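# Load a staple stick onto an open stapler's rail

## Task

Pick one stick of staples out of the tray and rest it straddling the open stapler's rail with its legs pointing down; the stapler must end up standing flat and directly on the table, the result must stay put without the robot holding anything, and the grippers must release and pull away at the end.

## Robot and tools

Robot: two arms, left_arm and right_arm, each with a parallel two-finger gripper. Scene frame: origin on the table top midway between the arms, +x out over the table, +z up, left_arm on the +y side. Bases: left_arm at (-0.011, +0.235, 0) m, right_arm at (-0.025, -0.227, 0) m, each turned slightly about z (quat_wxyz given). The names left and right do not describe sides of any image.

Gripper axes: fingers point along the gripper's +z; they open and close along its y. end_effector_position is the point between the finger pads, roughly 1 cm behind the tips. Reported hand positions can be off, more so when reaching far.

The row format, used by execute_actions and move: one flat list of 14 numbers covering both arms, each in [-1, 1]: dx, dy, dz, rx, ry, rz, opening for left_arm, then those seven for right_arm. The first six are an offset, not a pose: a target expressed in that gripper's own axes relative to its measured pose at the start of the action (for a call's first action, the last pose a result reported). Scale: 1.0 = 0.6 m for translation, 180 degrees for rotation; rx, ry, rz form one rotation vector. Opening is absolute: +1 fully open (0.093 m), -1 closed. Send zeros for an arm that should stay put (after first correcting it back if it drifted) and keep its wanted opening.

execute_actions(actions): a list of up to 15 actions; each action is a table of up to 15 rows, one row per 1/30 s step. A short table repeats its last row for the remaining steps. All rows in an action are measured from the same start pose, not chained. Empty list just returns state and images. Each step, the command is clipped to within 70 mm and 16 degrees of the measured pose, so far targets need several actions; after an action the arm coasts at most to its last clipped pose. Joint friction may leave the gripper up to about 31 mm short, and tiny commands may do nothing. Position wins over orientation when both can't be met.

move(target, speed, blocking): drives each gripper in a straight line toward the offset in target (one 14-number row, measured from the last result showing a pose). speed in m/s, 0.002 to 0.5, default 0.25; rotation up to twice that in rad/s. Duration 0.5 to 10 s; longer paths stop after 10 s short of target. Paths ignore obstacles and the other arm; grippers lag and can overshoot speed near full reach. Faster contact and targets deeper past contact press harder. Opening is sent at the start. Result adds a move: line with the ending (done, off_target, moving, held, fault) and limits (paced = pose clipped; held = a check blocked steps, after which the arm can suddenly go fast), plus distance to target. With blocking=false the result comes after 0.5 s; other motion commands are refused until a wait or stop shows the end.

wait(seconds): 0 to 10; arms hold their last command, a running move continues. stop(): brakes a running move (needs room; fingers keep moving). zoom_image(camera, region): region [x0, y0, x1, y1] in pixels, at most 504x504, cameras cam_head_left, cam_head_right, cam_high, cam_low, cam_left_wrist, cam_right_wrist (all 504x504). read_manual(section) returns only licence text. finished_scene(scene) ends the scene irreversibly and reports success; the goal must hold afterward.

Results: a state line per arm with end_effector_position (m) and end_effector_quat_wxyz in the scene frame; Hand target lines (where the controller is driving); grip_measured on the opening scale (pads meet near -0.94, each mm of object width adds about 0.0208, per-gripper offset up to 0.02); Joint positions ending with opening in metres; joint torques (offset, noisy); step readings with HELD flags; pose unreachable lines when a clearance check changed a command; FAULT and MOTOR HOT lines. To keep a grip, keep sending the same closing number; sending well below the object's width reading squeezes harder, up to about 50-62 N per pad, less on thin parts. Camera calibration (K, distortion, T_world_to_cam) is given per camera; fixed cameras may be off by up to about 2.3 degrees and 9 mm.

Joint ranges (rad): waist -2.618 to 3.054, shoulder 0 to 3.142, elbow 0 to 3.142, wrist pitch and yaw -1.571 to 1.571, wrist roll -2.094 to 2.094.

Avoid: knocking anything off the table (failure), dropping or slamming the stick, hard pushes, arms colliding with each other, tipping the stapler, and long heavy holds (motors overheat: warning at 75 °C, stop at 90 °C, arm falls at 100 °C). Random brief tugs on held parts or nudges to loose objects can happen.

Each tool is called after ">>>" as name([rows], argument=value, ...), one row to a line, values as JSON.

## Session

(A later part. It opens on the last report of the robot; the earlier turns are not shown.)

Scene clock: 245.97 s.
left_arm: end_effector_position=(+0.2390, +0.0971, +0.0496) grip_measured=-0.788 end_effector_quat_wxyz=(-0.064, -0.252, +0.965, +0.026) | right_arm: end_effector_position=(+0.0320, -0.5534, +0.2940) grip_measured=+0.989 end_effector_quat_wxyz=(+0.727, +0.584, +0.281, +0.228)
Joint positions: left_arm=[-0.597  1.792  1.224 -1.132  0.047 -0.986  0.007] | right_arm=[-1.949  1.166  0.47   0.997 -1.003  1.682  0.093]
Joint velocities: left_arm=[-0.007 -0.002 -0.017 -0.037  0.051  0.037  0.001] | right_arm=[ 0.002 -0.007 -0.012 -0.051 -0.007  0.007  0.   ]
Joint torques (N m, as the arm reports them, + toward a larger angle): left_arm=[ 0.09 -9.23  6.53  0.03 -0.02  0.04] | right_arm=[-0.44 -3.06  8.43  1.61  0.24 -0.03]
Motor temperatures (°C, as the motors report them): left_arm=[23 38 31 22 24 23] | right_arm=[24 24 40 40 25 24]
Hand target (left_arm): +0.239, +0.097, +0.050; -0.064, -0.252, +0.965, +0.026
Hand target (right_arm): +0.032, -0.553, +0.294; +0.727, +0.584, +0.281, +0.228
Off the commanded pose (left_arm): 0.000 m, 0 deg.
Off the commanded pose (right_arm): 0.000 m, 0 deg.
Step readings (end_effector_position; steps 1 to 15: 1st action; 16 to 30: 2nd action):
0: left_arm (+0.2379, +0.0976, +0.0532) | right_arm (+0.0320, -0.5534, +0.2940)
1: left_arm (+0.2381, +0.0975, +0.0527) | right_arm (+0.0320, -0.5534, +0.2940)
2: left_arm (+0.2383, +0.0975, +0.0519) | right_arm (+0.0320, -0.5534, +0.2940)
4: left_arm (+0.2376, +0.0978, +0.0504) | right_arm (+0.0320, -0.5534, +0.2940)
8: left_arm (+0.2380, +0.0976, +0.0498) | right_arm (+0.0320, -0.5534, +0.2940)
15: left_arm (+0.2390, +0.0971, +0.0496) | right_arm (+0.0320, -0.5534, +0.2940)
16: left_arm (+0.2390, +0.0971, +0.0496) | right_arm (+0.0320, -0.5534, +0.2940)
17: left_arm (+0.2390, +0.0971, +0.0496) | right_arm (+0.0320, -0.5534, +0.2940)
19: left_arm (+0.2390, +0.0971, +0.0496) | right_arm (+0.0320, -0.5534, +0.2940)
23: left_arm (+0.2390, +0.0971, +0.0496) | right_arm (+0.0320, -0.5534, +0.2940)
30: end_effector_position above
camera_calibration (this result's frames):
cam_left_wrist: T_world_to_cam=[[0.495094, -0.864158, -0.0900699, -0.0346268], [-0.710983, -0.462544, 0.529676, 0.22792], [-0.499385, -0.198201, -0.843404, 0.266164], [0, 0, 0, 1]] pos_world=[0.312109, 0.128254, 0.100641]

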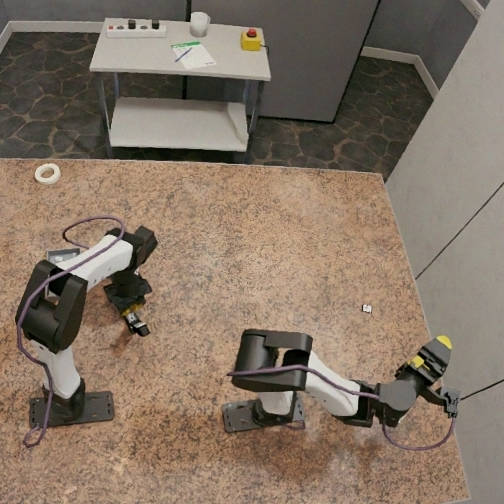

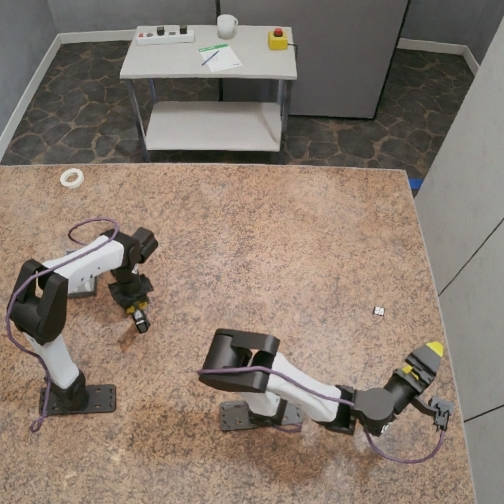

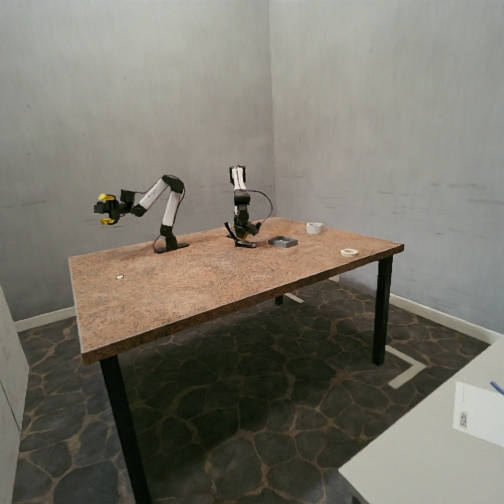

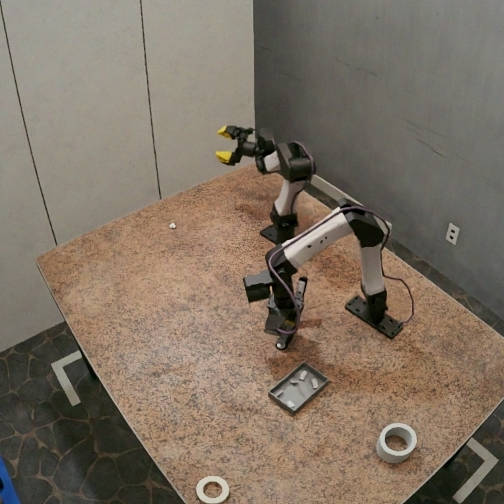

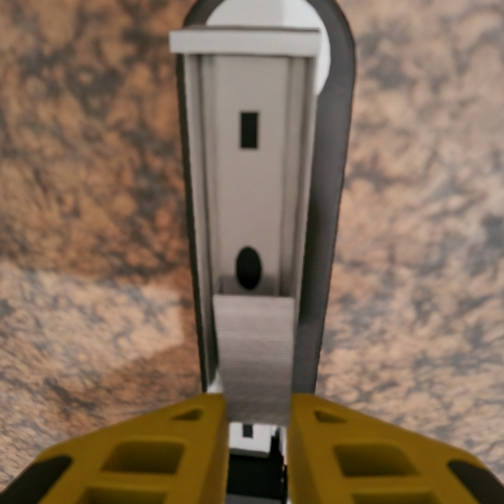

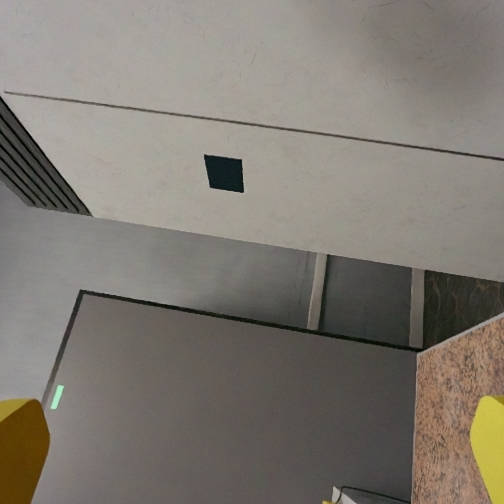

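>>> execute_actions([
  [[0,0.006,0.008,0,0,0,-0.8,0,0,0,0,0,0,1]],
  [[0,0,0,0,0,0,-0.8,0,0,0,0,0,0,1]],
])

>>> zoom_image(camera="cam_left_wrist", region=[150, 180, 370, 440])

Scene clock: 251.67 s.
left_arm: end_effector_position=(+0.2372, +0.0980, +0.0465) grip_measured=-0.788 end_effector_quat_wxyz=(-0.065, -0.252, +0.965, +0.027) | right_arm: end_effector_position=(+0.0320, -0.5534, +0.2940) grip_measured=+0.989 end_effector_quat_wxyz=(+0.727, +0.584, +0.281, +0.228)
Joint positions: left_arm=[-0.597  1.792  1.21  -1.123  0.047 -0.986  0.007] | right_arm=[-1.949  1.166  0.47   0.997 -1.003  1.682  0.093]
Joint velocities: left_arm=[ 0.012  0.002 -0.002  0.022 -0.051 -0.022  0.   ] | right_arm=[0.002 0.002 0.012 0.051 0.051 0.051 0.001]
Joint torques (N m, as the arm reports them, + toward a larger angle): left_arm=[ 0.1  -9.32  6.56  0.02 -0.01  0.04] | right_arm=[-0.4  -2.99  8.39  1.62  0.24 -0.04]
Motor temperatures (°C, as the motors report them): left_arm=[23 38 31 22 24 23] | right_arm=[24 24 40 40 25 24]
Hand target (left_arm): +0.237, +0.098, +0.046; -0.065, -0.252, +0.965, +0.027
Hand target (right_arm): +0.032, -0.553, +0.294; +0.727, +0.584, +0.281, +0.228
Off the commanded pose (left_arm): 0.000 m, 0 deg.
Off the commanded pose (right_arm): 0.000 m, 0 deg.
Step readings (end_effector_position; steps 1 to 15: 1st action; 16 to 30: 2nd action):
0: left_arm (+0.2390, +0.0971, +0.0496) | right_arm (+0.0320, -0.5534, +0.2940)
1: left_arm (+0.2390, +0.0971, +0.0492) | right_arm (+0.0320, -0.5534, +0.2940)
2: left_arm (+0.2387, +0.0973, +0.0485) | right_arm (+0.0320, -0.5534, +0.2940)
4: left_arm (+0.2373, +0.0980, +0.0471) | right_arm (+0.0320, -0.5534, +0.2940)
8: left_arm (+0.2367, +0.0983, +0.0465) | right_arm (+0.0320, -0.5534, +0.2940)
15: left_arm (+0.2372, +0.0980, +0.0465) | right_arm (+0.0320, -0.5534, +0.2940)
16: left_arm (+0.2372, +0.0980, +0.0465) | right_arm (+0.0320, -0.5534, +0.2940)
17: left_arm (+0.2372, +0.0980, +0.0465) | right_arm (+0.0320, -0.5534, +0.2940)
19: left_arm (+0.2372, +0.0980, +0.0465) | right_arm (+0.0320, -0.5534, +0.2940)
23: left_arm (+0.2372, +0.0980, +0.0465) | right_arm (+0.0320, -0.5534, +0.2940)
30: end_effector_position above
camera_calibration (this result's frames):
cam_left_wrist: T_world_to_cam=[[0.494783, -0.863998, -0.0932623, -0.0329847], [-0.709186, -0.463474, 0.531269, 0.22832], [-0.50224, -0.196723, -0.842054, 0.263253], [0, 0, 0, 1]] pos_world=[0.310457, 0.129109, 0.0972973]

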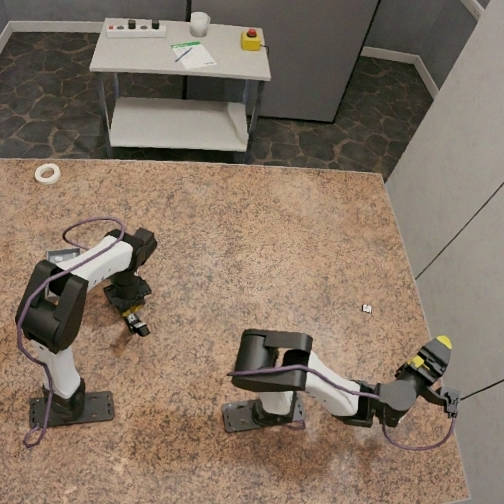

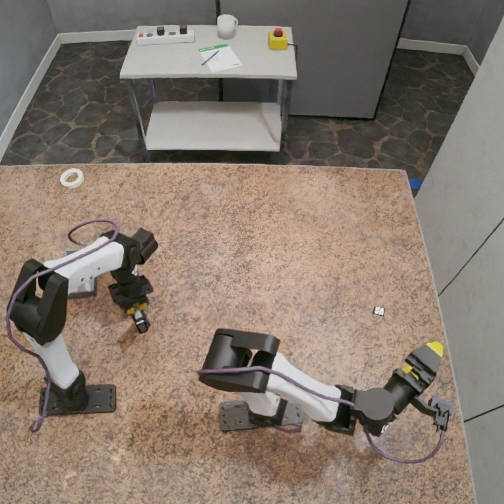

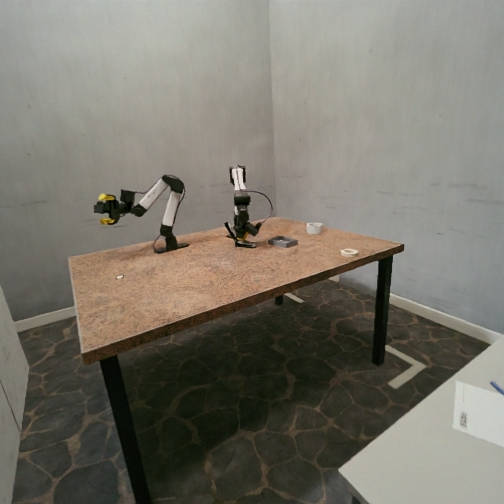

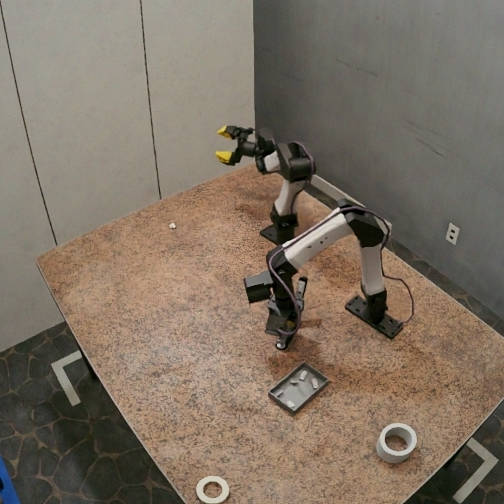

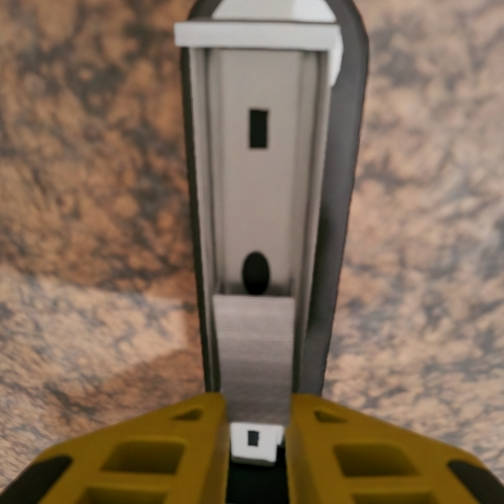

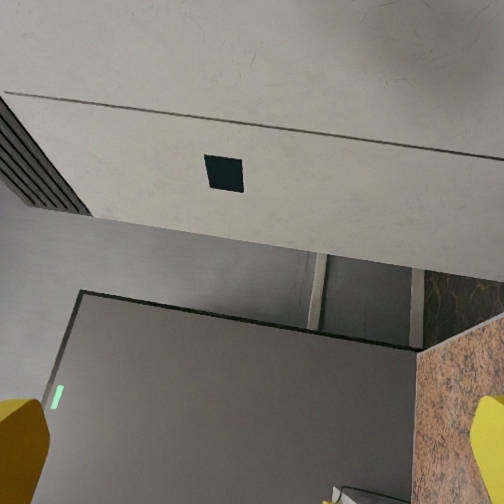

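Region (150, 180, 370, 440) of cam_left_wrist's 504x504 image, scaled by 1.938, with more detail than that image has; it fills the left 426 columns of this view, and the rest is white.

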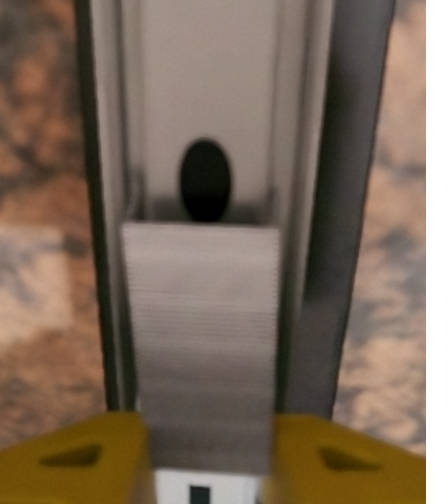

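>>> execute_actions([
  [[0,0.004,0.010,0,0,0,-0.8,0,0,0,0,0,0,1]],
  [[0,0,0,0,0,0,-0.8,0,0,0,0,0,0,1]],
])

>>> zoom_image(camera="cam_left_wrist", region=[150, 180, 370, 440])

>>> zoom_image(camera="cam_high", region=[220, 220, 270, 255])

Scene clock: 261.50 s.
left_arm: end_effector_position=(+0.2364, +0.0984, +0.0436) grip_measured=-0.788 end_effector_quat_wxyz=(-0.065, -0.252, +0.965, +0.027) | right_arm: end_effector_position=(+0.0320, -0.5534, +0.2940) grip_measured=+0.989 end_effector_quat_wxyz=(+0.727, +0.584, +0.281, +0.228)
Joint positions: left_arm=[-0.597  1.792  1.198 -1.11   0.047 -0.986  0.007] | right_arm=[-1.949  1.166  0.47   0.997 -1.003  1.682  0.093]
Joint velocities: left_arm=[-0.007 -0.017 -0.007  0.022  0.022  0.007 -0.001] | right_arm=[-0.007 -0.002  0.002  0.007 -0.051 -0.022  0.001]
Joint torques (N m, as the arm reports them, + toward a larger angle): left_arm=[ 0.22 -9.22  6.5   0.01 -0.01  0.04] | right_arm=[-0.31 -3.15  8.24  1.66  0.25 -0.04]
Motor temperatures (°C, as the motors report them): left_arm=[23 38 31 22 24 23] | right_arm=[24 24 40 40 25 24]
Hand target (left_arm): +0.236, +0.098, +0.044; -0.065, -0.252, +0.965, +0.027
Hand target (right_arm): +0.032, -0.553, +0.294; +0.727, +0.584, +0.281, +0.228
Off the commanded pose (left_arm): 0.000 m, 0 deg.
Off the commanded pose (right_arm): 0.000 m, 0 deg.
Step readings (end_effector_position; steps 1 to 15: 1st action; 16 to 30: 2nd action):
0: left_arm (+0.2372, +0.0980, +0.0465) | right_arm (+0.0320, -0.5534, +0.2940)
1: left_arm (+0.2373, +0.0980, +0.0461) | right_arm (+0.0320, -0.5534, +0.2940)
2: left_arm (+0.2372, +0.0980, +0.0453) | right_arm (+0.0320, -0.5534, +0.2940)
4: left_arm (+0.2362, +0.0985, +0.0440) | right_arm (+0.0320, -0.5534, +0.2940)
8: left_arm (+0.2364, +0.0984, +0.0436) | right_arm (+0.0320, -0.5534, +0.2940)
15: left_arm (+0.2364, +0.0984, +0.0436) | right_arm (+0.0320, -0.5534, +0.2940)
16: left_arm (+0.2364, +0.0984, +0.0436) | right_arm (+0.0320, -0.5534, +0.2940)
17: left_arm (+0.2364, +0.0984, +0.0436) | right_arm (+0.0320, -0.5534, +0.2940)
19: left_arm (+0.2364, +0.0984, +0.0436) | right_arm (+0.0320, -0.5534, +0.2940)
23: left_arm (+0.2364, +0.0984, +0.0436) | right_arm (+0.0320, -0.5534, +0.2940)
30: end_effector_position above
camera_calibration (this result's frames):
cam_left_wrist: T_world_to_cam=[[0.494846, -0.86403, -0.092624, -0.0325911], [-0.709546, -0.463288, 0.530951, 0.229556], [-0.50167, -0.197018, -0.842325, 0.26048], [0, 0, 0, 1]] pos_world=[0.309683, 0.12951, 0.094507]

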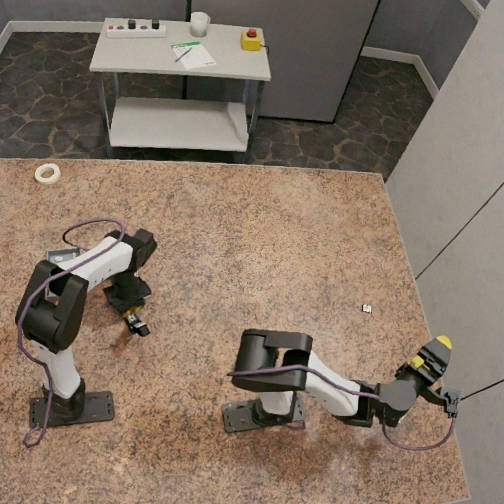

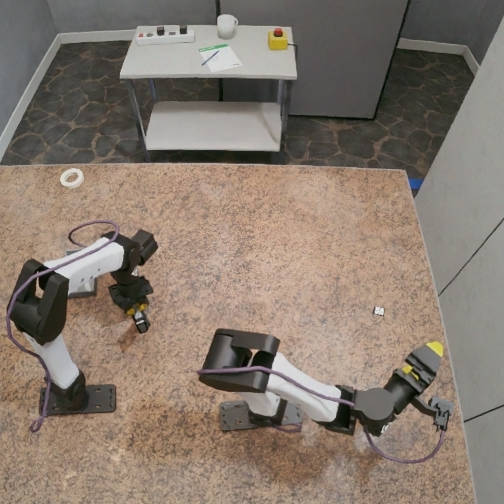

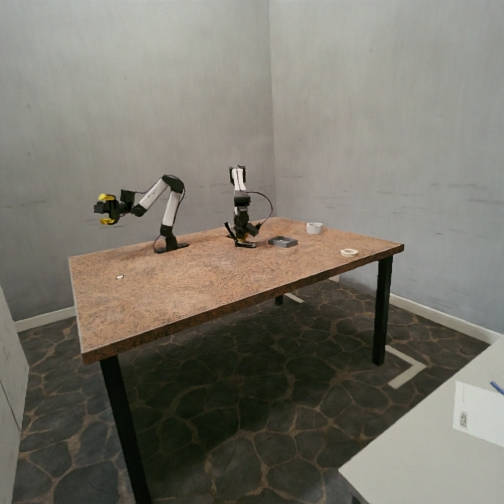

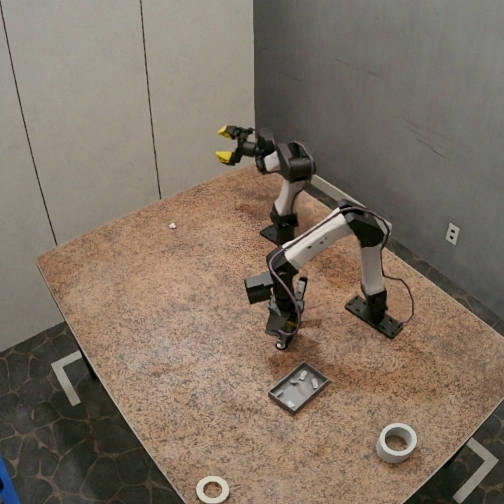

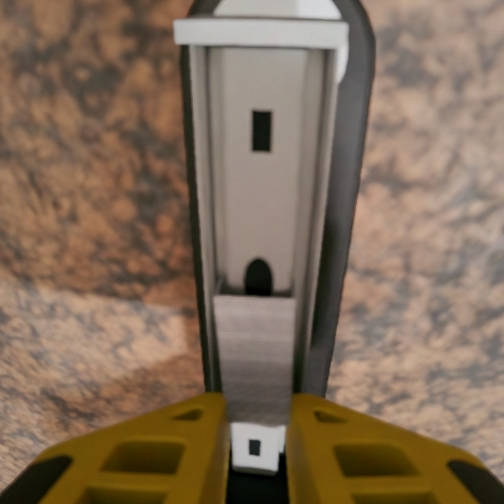

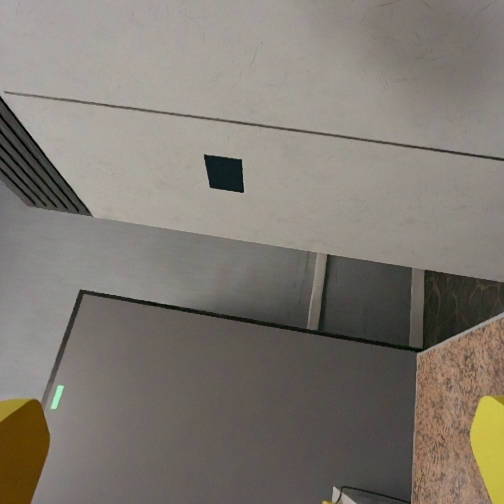

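Region (150, 180, 370, 440) of cam_left_wrist's 504x504 image, scaled by 1.938, with more detail than that image has; it fills the left 426 columns of this view, and the rest is white.

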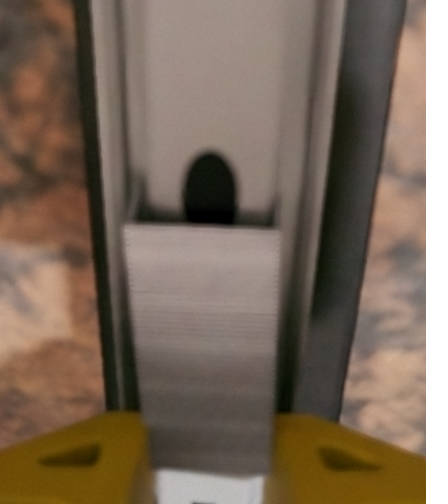

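Region (220, 220, 270, 255) of cam_high's 504x504 image, scaled by 10.080, with more detail than that image has; it fills the top 353 rows of this view, and the rest is white.

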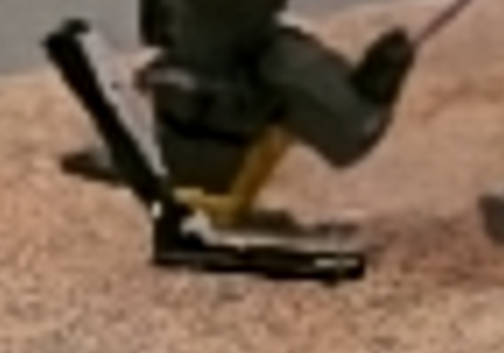

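Still a gap. Continue down.

>>> execute_actions([
  [[0,0,0.011,0,0,0,-0.8,0,0,0,0,0,0,1]],
  [[0,0,0,0,0,0,-0.8,0,0,0,0,0,0,1]],
])

>>> zoom_image(camera="cam_left_wrist", region=[150, 180, 370, 440])

>>> zoom_image(camera="cam_high", region=[220, 220, 270, 255])

Scene clock: 268.93 s.
left_arm: end_effector_position=(+0.2365, +0.0984, +0.0436) grip_measured=-0.788 end_effector_quat_wxyz=(-0.065, -0.252, +0.965, +0.027) | right_arm: end_effector_position=(+0.0320, -0.5534, +0.2940) grip_measured=+0.989 end_effector_quat_wxyz=(+0.727, +0.584, +0.281, +0.228)
Joint positions: left_arm=[-0.597  1.792  1.198 -1.11   0.047 -0.986  0.007] | right_arm=[-1.949  1.166  0.47   0.997 -1.003  1.682  0.093]
Joint velocities: left_arm=[-0.012 -0.002 -0.012 -0.022  0.037  0.007  0.001] | right_arm=[-0.007 -0.017 -0.002 -0.007  0.037  0.022 -0.   ]
Joint torques (N m, as the arm reports them, + toward a larger angle): left_arm=[ 0.12 -9.16  6.48  0.02 -0.03  0.06] | right_arm=[-0.37 -2.98  8.32  1.65  0.25  0.  ]
Motor temperatures (°C, as the motors report them): left_arm=[23 38 30 22 24 23] | right_arm=[24 24 40 40 25 24]
Hand target (left_arm): +0.237, +0.098, +0.044; -0.065, -0.252, +0.965, +0.027
Hand target (right_arm): +0.032, -0.553, +0.294; +0.727, +0.584, +0.281, +0.228
Off the commanded pose (left_arm): 0.000 m, 0 deg.
Off the commanded pose (right_arm): 0.000 m, 0 deg.
Step readings (end_effector_position; steps 1 to 15: 1st action; 16 to 30: 2nd action):
0: left_arm (+0.2364, +0.0984, +0.0436) | right_arm (+0.0320, -0.5534, +0.2940)
1: left_arm (+0.2365, +0.0984, +0.0436) | right_arm (+0.0320, -0.5534, +0.2940)
2: left_arm (+0.2365, +0.0984, +0.0436) | right_arm (+0.0320, -0.5534, +0.2940)
4: left_arm (+0.2365, +0.0984, +0.0436) | right_arm (+0.0320, -0.5534, +0.2940)
8: left_arm (+0.2365, +0.0984, +0.0436) | right_arm (+0.0320, -0.5534, +0.2940)
15: left_arm (+0.2365, +0.0984, +0.0436) | right_arm (+0.0320, -0.5534, +0.2940)
16: left_arm (+0.2365, +0.0984, +0.0436) | right_arm (+0.0320, -0.5534, +0.2940)
17: left_arm (+0.2365, +0.0984, +0.0436) | right_arm (+0.0320, -0.5534, +0.2940)
19: left_arm (+0.2365, +0.0984, +0.0436) | right_arm (+0.0320, -0.5534, +0.2940)
23: left_arm (+0.2365, +0.0984, +0.0436) | right_arm (+0.0320, -0.5534, +0.2940)
30: end_effector_position above
camera_calibration (this result's frames):
cam_left_wrist: T_world_to_cam=[[0.494877, -0.864046, -0.0923047, -0.0326886], [-0.709725, -0.463195, 0.530792, 0.229641], [-0.501384, -0.197166, -0.84246, 0.260455], [0, 0, 0, 1]] pos_world=[0.309747, 0.129477, 0.0945141]

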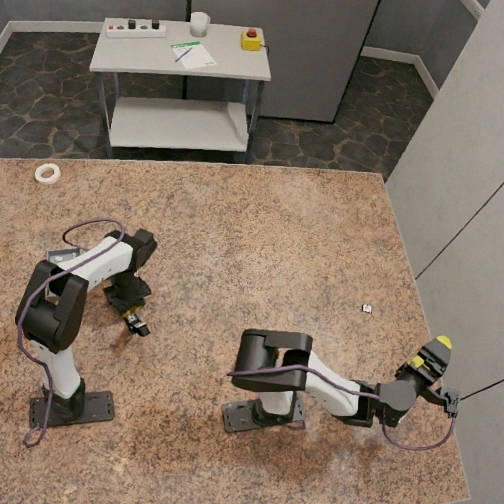

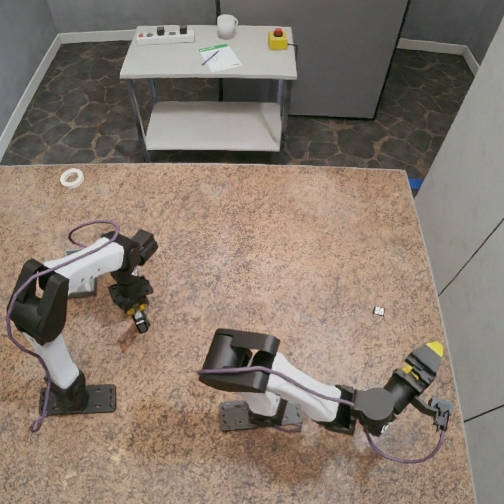

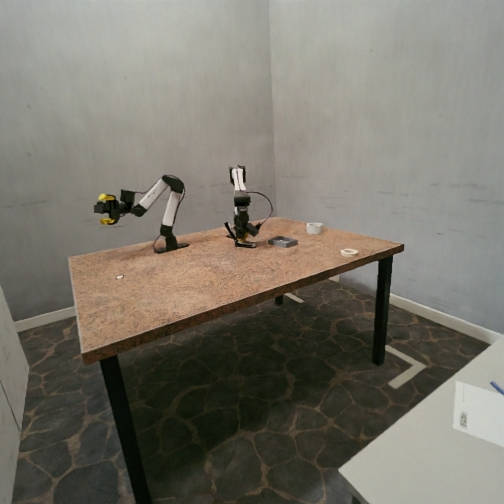

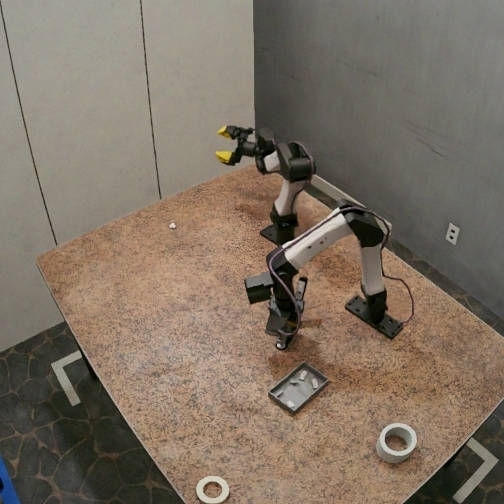

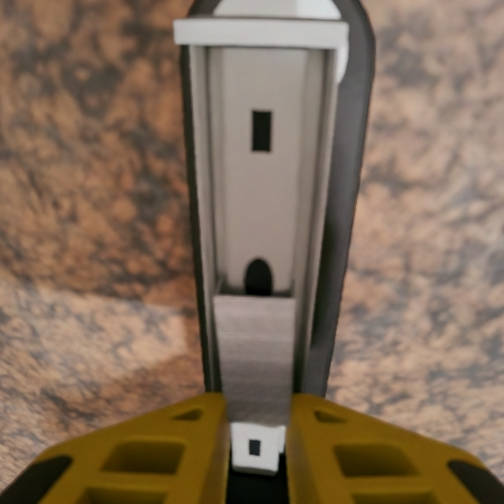

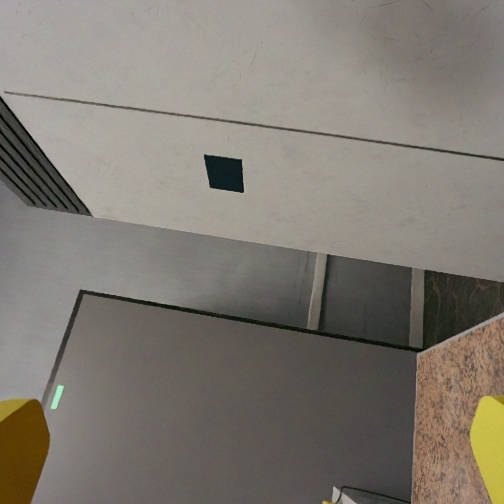

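Region (150, 180, 370, 440) of cam_left_wrist's 504x504 image, scaled by 1.938, with more detail than that image has; it fills the left 426 columns of this view, and the rest is white.

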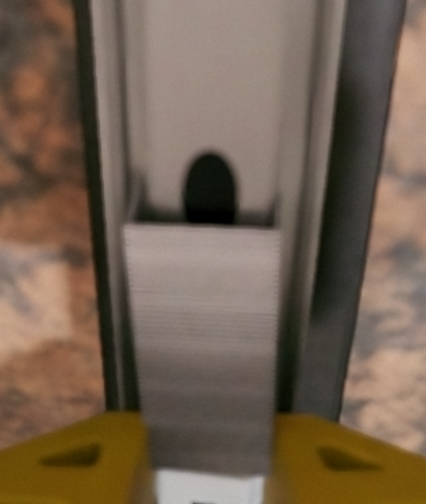

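Region (220, 220, 270, 255) of cam_high's 504x504 image, scaled by 10.080, with more detail than that image has; it fills the top 353 rows of this view, and the rest is white.

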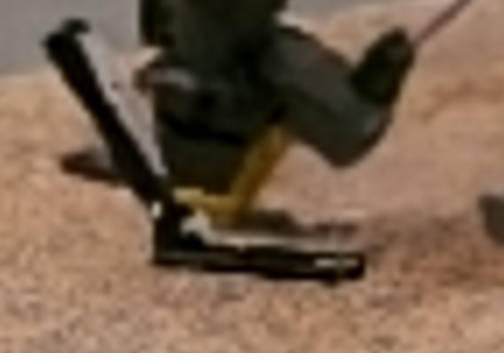

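>>> execute_actions([
  [[0,0,0.02,0,0,0,-0.8,0,0,0,0,0,0,1]],
  [[0,0,0,0,0,0,-0.8,0,0,0,0,0,0,1]],
])

>>> zoom_image(camera="cam_left_wrist", region=[150, 180, 370, 440])

Scene clock: 274.47 s.
left_arm: end_effector_position=(+0.2358, +0.0989, +0.0414) grip_measured=-0.788 end_effector_quat_wxyz=(-0.065, -0.252, +0.965, +0.027) | right_arm: end_effector_position=(+0.0320, -0.5534, +0.2940) grip_measured=+0.989 end_effector_quat_wxyz=(+0.727, +0.584, +0.281, +0.228)
Joint positions: left_arm=[-0.597  1.792  1.189 -1.1    0.046 -0.986  0.007] | right_arm=[-1.949  1.166  0.47   0.997 -1.003  1.682  0.093]
Joint velocities: left_arm=[ 0.007  0.002  0.007  0.022 -0.037 -0.007 -0.   ] | right_arm=[-0.012 -0.002 -0.017  0.022 -0.007 -0.022  0.001]
Joint torques (N m, as the arm reports them, + toward a larger angle): left_arm=[ 0.2  -9.18  6.55  0.   -0.04  0.05] | right_arm=[-0.4  -2.93  8.42  1.63  0.23 -0.05]
Motor temperatures (°C, as the motors report them): left_arm=[23 38 30 22 24 23] | right_arm=[24 24 40 40 25 24]
Hand target (left_arm): +0.236, +0.099, +0.041; -0.064, -0.252, +0.965, +0.027
Hand target (right_arm): +0.032, -0.553, +0.294; +0.727, +0.584, +0.281, +0.228
Off the commanded pose (left_arm): 0.000 m, 0 deg.
Off the commanded pose (right_arm): 0.000 m, 0 deg.
Step readings (end_effector_position; steps 1 to 15: 1st action; 16 to 30: 2nd action):
0: left_arm (+0.2365, +0.0984, +0.0436) | right_arm (+0.0320, -0.5534, +0.2940)
1: left_arm (+0.2362, +0.0985, +0.0430) | right_arm (+0.0320, -0.5534, +0.2940)
2: left_arm (+0.2360, +0.0988, +0.0420) | right_arm (+0.0320, -0.5534, +0.2940)
4: left_arm (+0.2360, +0.0988, +0.0413) | right_arm (+0.0320, -0.5534, +0.2940)
8: left_arm (+0.2360, +0.0988, +0.0413) | right_arm (+0.0320, -0.5534, +0.2940)
15: left_arm (+0.2360, +0.0988, +0.0413) | right_arm (+0.0320, -0.5534, +0.2940)
16: left_arm (+0.2358, +0.0989, +0.0414) | right_arm (+0.0320, -0.5534, +0.2940)
17: left_arm (+0.2358, +0.0989, +0.0414) | right_arm (+0.0320, -0.5534, +0.2940)
19: left_arm (+0.2358, +0.0989, +0.0414) | right_arm (+0.0320, -0.5534, +0.2940)
23: left_arm (+0.2358, +0.0989, +0.0414) | right_arm (+0.0320, -0.5534, +0.2940)
30: end_effector_position above
camera_calibration (this result's frames):
cam_left_wrist: T_world_to_cam=[[0.494822, -0.864034, -0.0927129, -0.0320926], [-0.709957, -0.463479, 0.530234, 0.230688], [-0.501111, -0.19655, -0.842767, 0.258192], [0, 0, 0, 1]] pos_world=[0.309042, 0.129938, 0.0923017]

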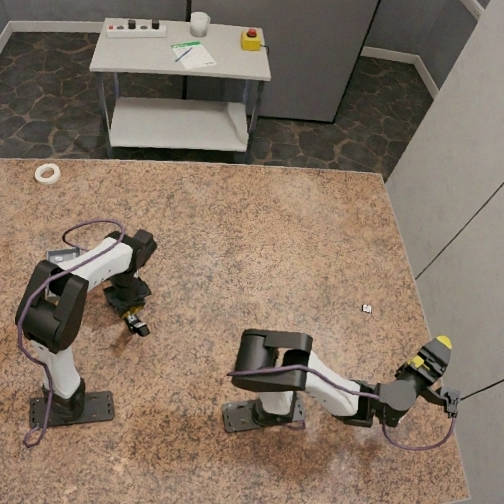

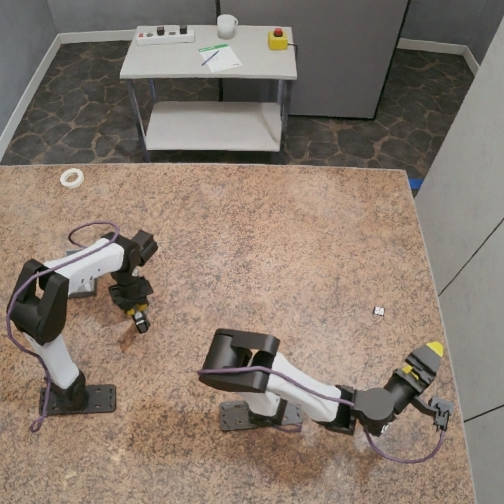

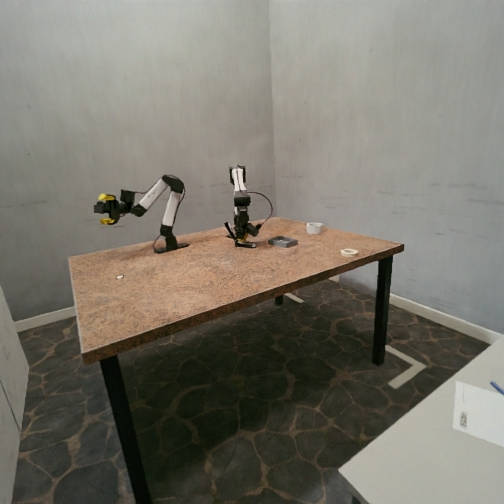

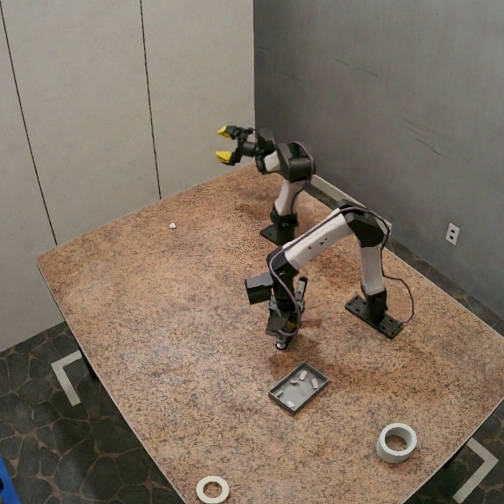

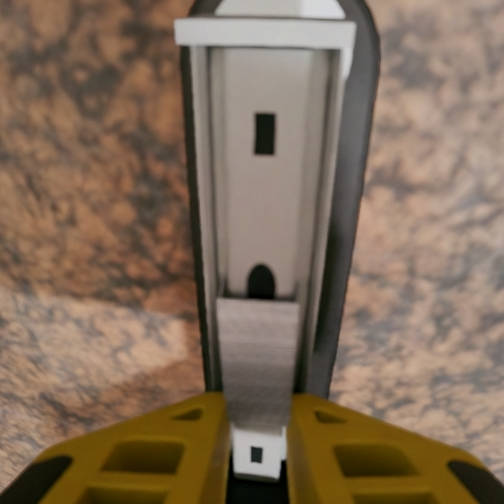

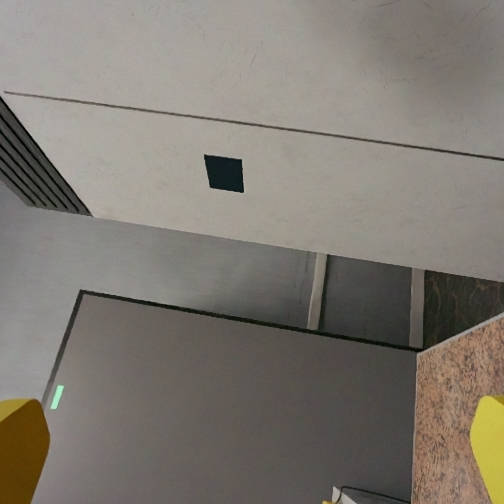

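Region (150, 180, 370, 440) of cam_left_wrist's 504x504 image, scaled by 1.938, with more detail than that image has; it fills the left 426 columns of this view, and the rest is white.

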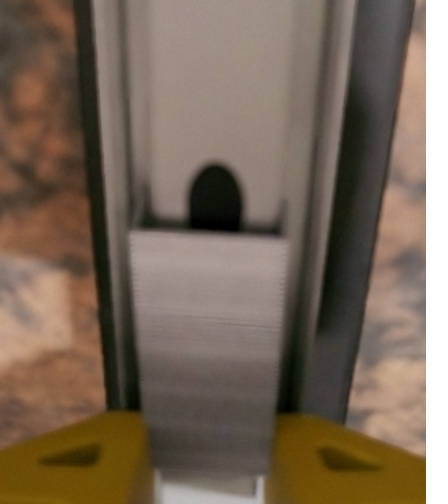

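>>> execute_actions([
  [[0,0,0,0,0,0,-0.66,0,0,0,0,0,0,1]],
  [[0,0,0,0,0,0,-0.5,0,0,0,0,0,0,1]],
  [[0,0,-0.03,0,0,0,-0.5,0,0,0,0,0,0,1]],
  [[0,0,-0.03,0,0,0,-0.5,0,0,0,0,0,0,1]],
])

>>> zoom_image(camera="cam_left_wrist", region=[130, 150, 400, 470])

Scene clock: 282.07 s.
left_arm: end_effector_position=(+0.2342, +0.1025, +0.0658) grip_measured=-0.502 end_effector_quat_wxyz=(-0.074, -0.252, +0.964, +0.046) | right_arm: end_effector_position=(+0.0320, -0.5534, +0.2940) grip_measured=+0.989 end_effector_quat_wxyz=(+0.727, +0.584, +0.281, +0.228)
Joint positions: left_arm=[-0.597  1.788  1.28  -1.235  0.032 -0.986  0.021] | right_arm=[-1.949  1.166  0.47   0.997 -1.003  1.682  0.093]
Joint velocities: left_arm=[ 0.012 -0.002 -0.007  0.037 -0.022  0.007 -0.001] | right_arm=[-0.002  0.002  0.002  0.051 -0.007 -0.051  0.001]
Joint torques (N m, as the arm reports them, + toward a larger angle): left_arm=[  0.32 -10.15   8.02  -0.14  -0.02   0.07] | right_arm=[-0.39 -3.02  8.42  1.66  0.27 -0.08]
Motor temperatures (°C, as the motors report them): left_arm=[23 38 31 22 24 23] | right_arm=[24 24 41 41 25 24]
Hand target (left_arm): +0.236, +0.102, +0.072; -0.070, -0.252, +0.964, +0.042
Hand target (right_arm): +0.032, -0.553, +0.294; +0.727, +0.584, +0.281, +0.228
Off the commanded pose (left_arm): 0.006 m, 1 deg.
Off the commanded pose (right_arm): 0.000 m, 0 deg.
Step readings (end_effector_position; steps 1 to 15: 1st action; 16 to 30: 2nd action; 31 to 45: 3rd action; 46 to 60: 4th action):
0: left_arm (+0.2358, +0.0989, +0.0414) | right_arm (+0.0320, -0.5534, +0.2940)
1: left_arm (+0.2357, +0.0991, +0.0414) | right_arm (+0.0320, -0.5534, +0.2940)
2: left_arm (+0.2355, +0.0994, +0.0414) | right_arm (+0.0320, -0.5534, +0.2940)
4: left_arm (+0.2353, +0.0996, +0.0415) | right_arm (+0.0320, -0.5534, +0.2940)
8: left_arm (+0.2353, +0.0996, +0.0415) | right_arm (+0.0320, -0.5534, +0.2940)
15: left_arm (+0.2353, +0.0996, +0.0415) | right_arm (+0.0320, -0.5534, +0.2940)
16: left_arm (+0.2346, +0.1007, +0.0417) | right_arm (+0.0320, -0.5534, +0.2940)
17: left_arm (+0.2342, +0.1014, +0.0423) | right_arm (+0.0320, -0.5534, +0.2940)
19: left_arm (+0.2338, +0.1022, +0.0424) | right_arm (+0.0320, -0.5534, +0.2940)
23: left_arm (+0.2337, +0.1026, +0.0424) | right_arm (+0.0320, -0.5534, +0.2940)
30: left_arm (+0.2337, +0.1026, +0.0424) | right_arm (+0.0320, -0.5534, +0.2940)
31: left_arm (+0.2339, +0.1026, +0.0441) | right_arm (+0.0320, -0.5534, +0.2940)
32: left_arm (+0.2344, +0.1024, +0.0464) | right_arm (+0.0320, -0.5534, +0.2940)
34: left_arm (+0.2368, +0.1011, +0.0513) | right_arm (+0.0320, -0.5534, +0.2940)
38: left_arm (+0.2364, +0.1013, +0.0535) | right_arm (+0.0320, -0.5534, +0.2940)
45: left_arm (+0.2337, +0.1027, +0.0539) | right_arm (+0.0320, -0.5534, +0.2940)
46: left_arm (+0.2335, +0.1028, +0.0557) | right_arm (+0.0320, -0.5534, +0.2940)
47: left_arm (+0.2337, +0.1027, +0.0582) | right_arm (+0.0320, -0.5534, +0.2940)
49: left_arm (+0.2365, +0.1013, +0.0630) | right_arm (+0.0320, -0.5534, +0.2940)
53: left_arm (+0.2368, +0.1011, +0.0654) | right_arm (+0.0320, -0.5534, +0.2940)
60: end_effector_position above
camera_calibration (this result's frames):
cam_left_wrist: T_world_to_cam=[[0.489728, -0.861637, -0.13322, -0.0222626], [-0.695907, -0.478347, 0.535628, 0.21608], [-0.525242, -0.169603, -0.83388, 0.280994], [0, 0, 0, 1]] pos_world=[0.308864, 0.131836, 0.115611]

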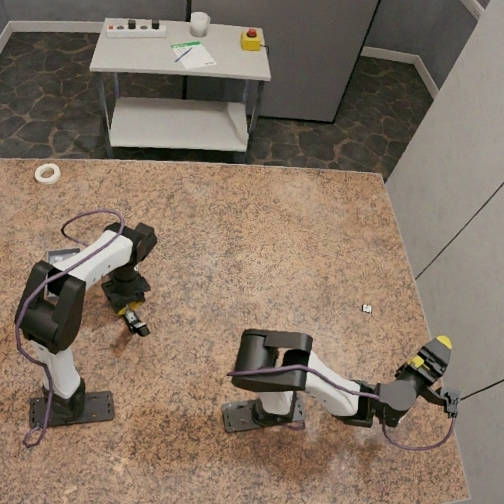

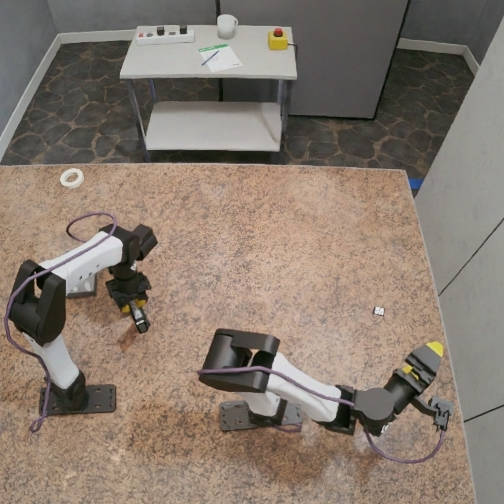

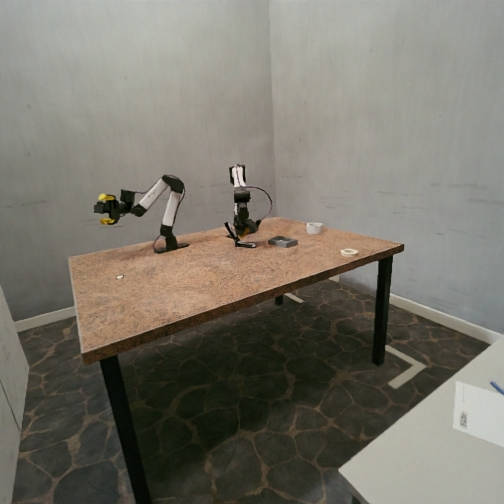

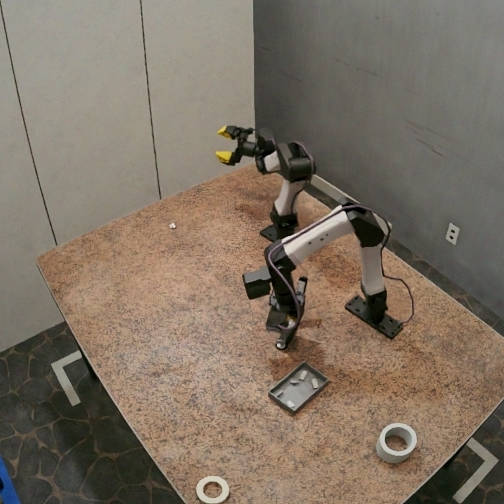

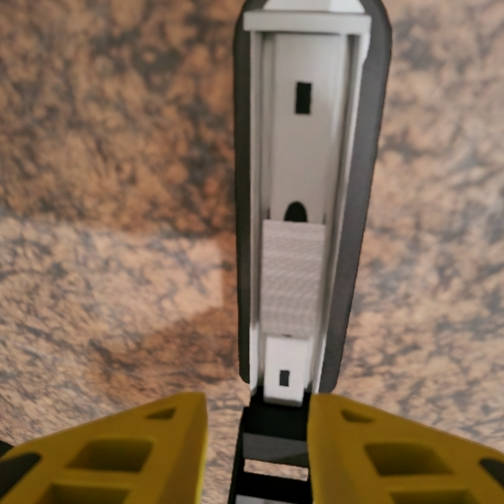

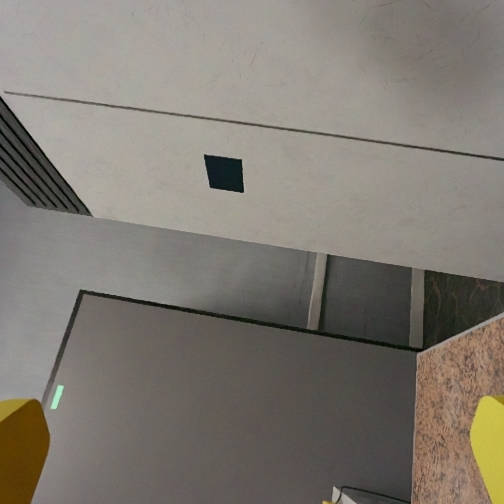

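Region (130, 150, 400, 470) of cam_left_wrist's 504x504 image, scaled by 1.575, with more detail than that image has; it fills the left 425 columns of this view, and the rest is white.

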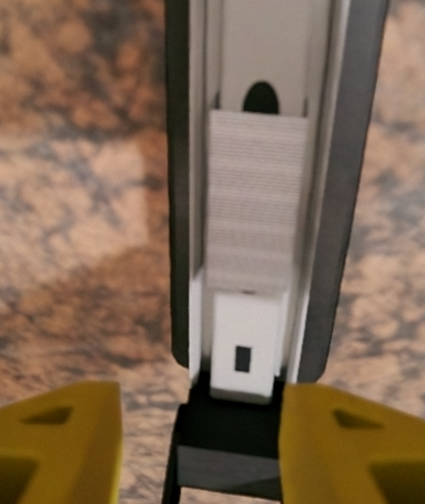

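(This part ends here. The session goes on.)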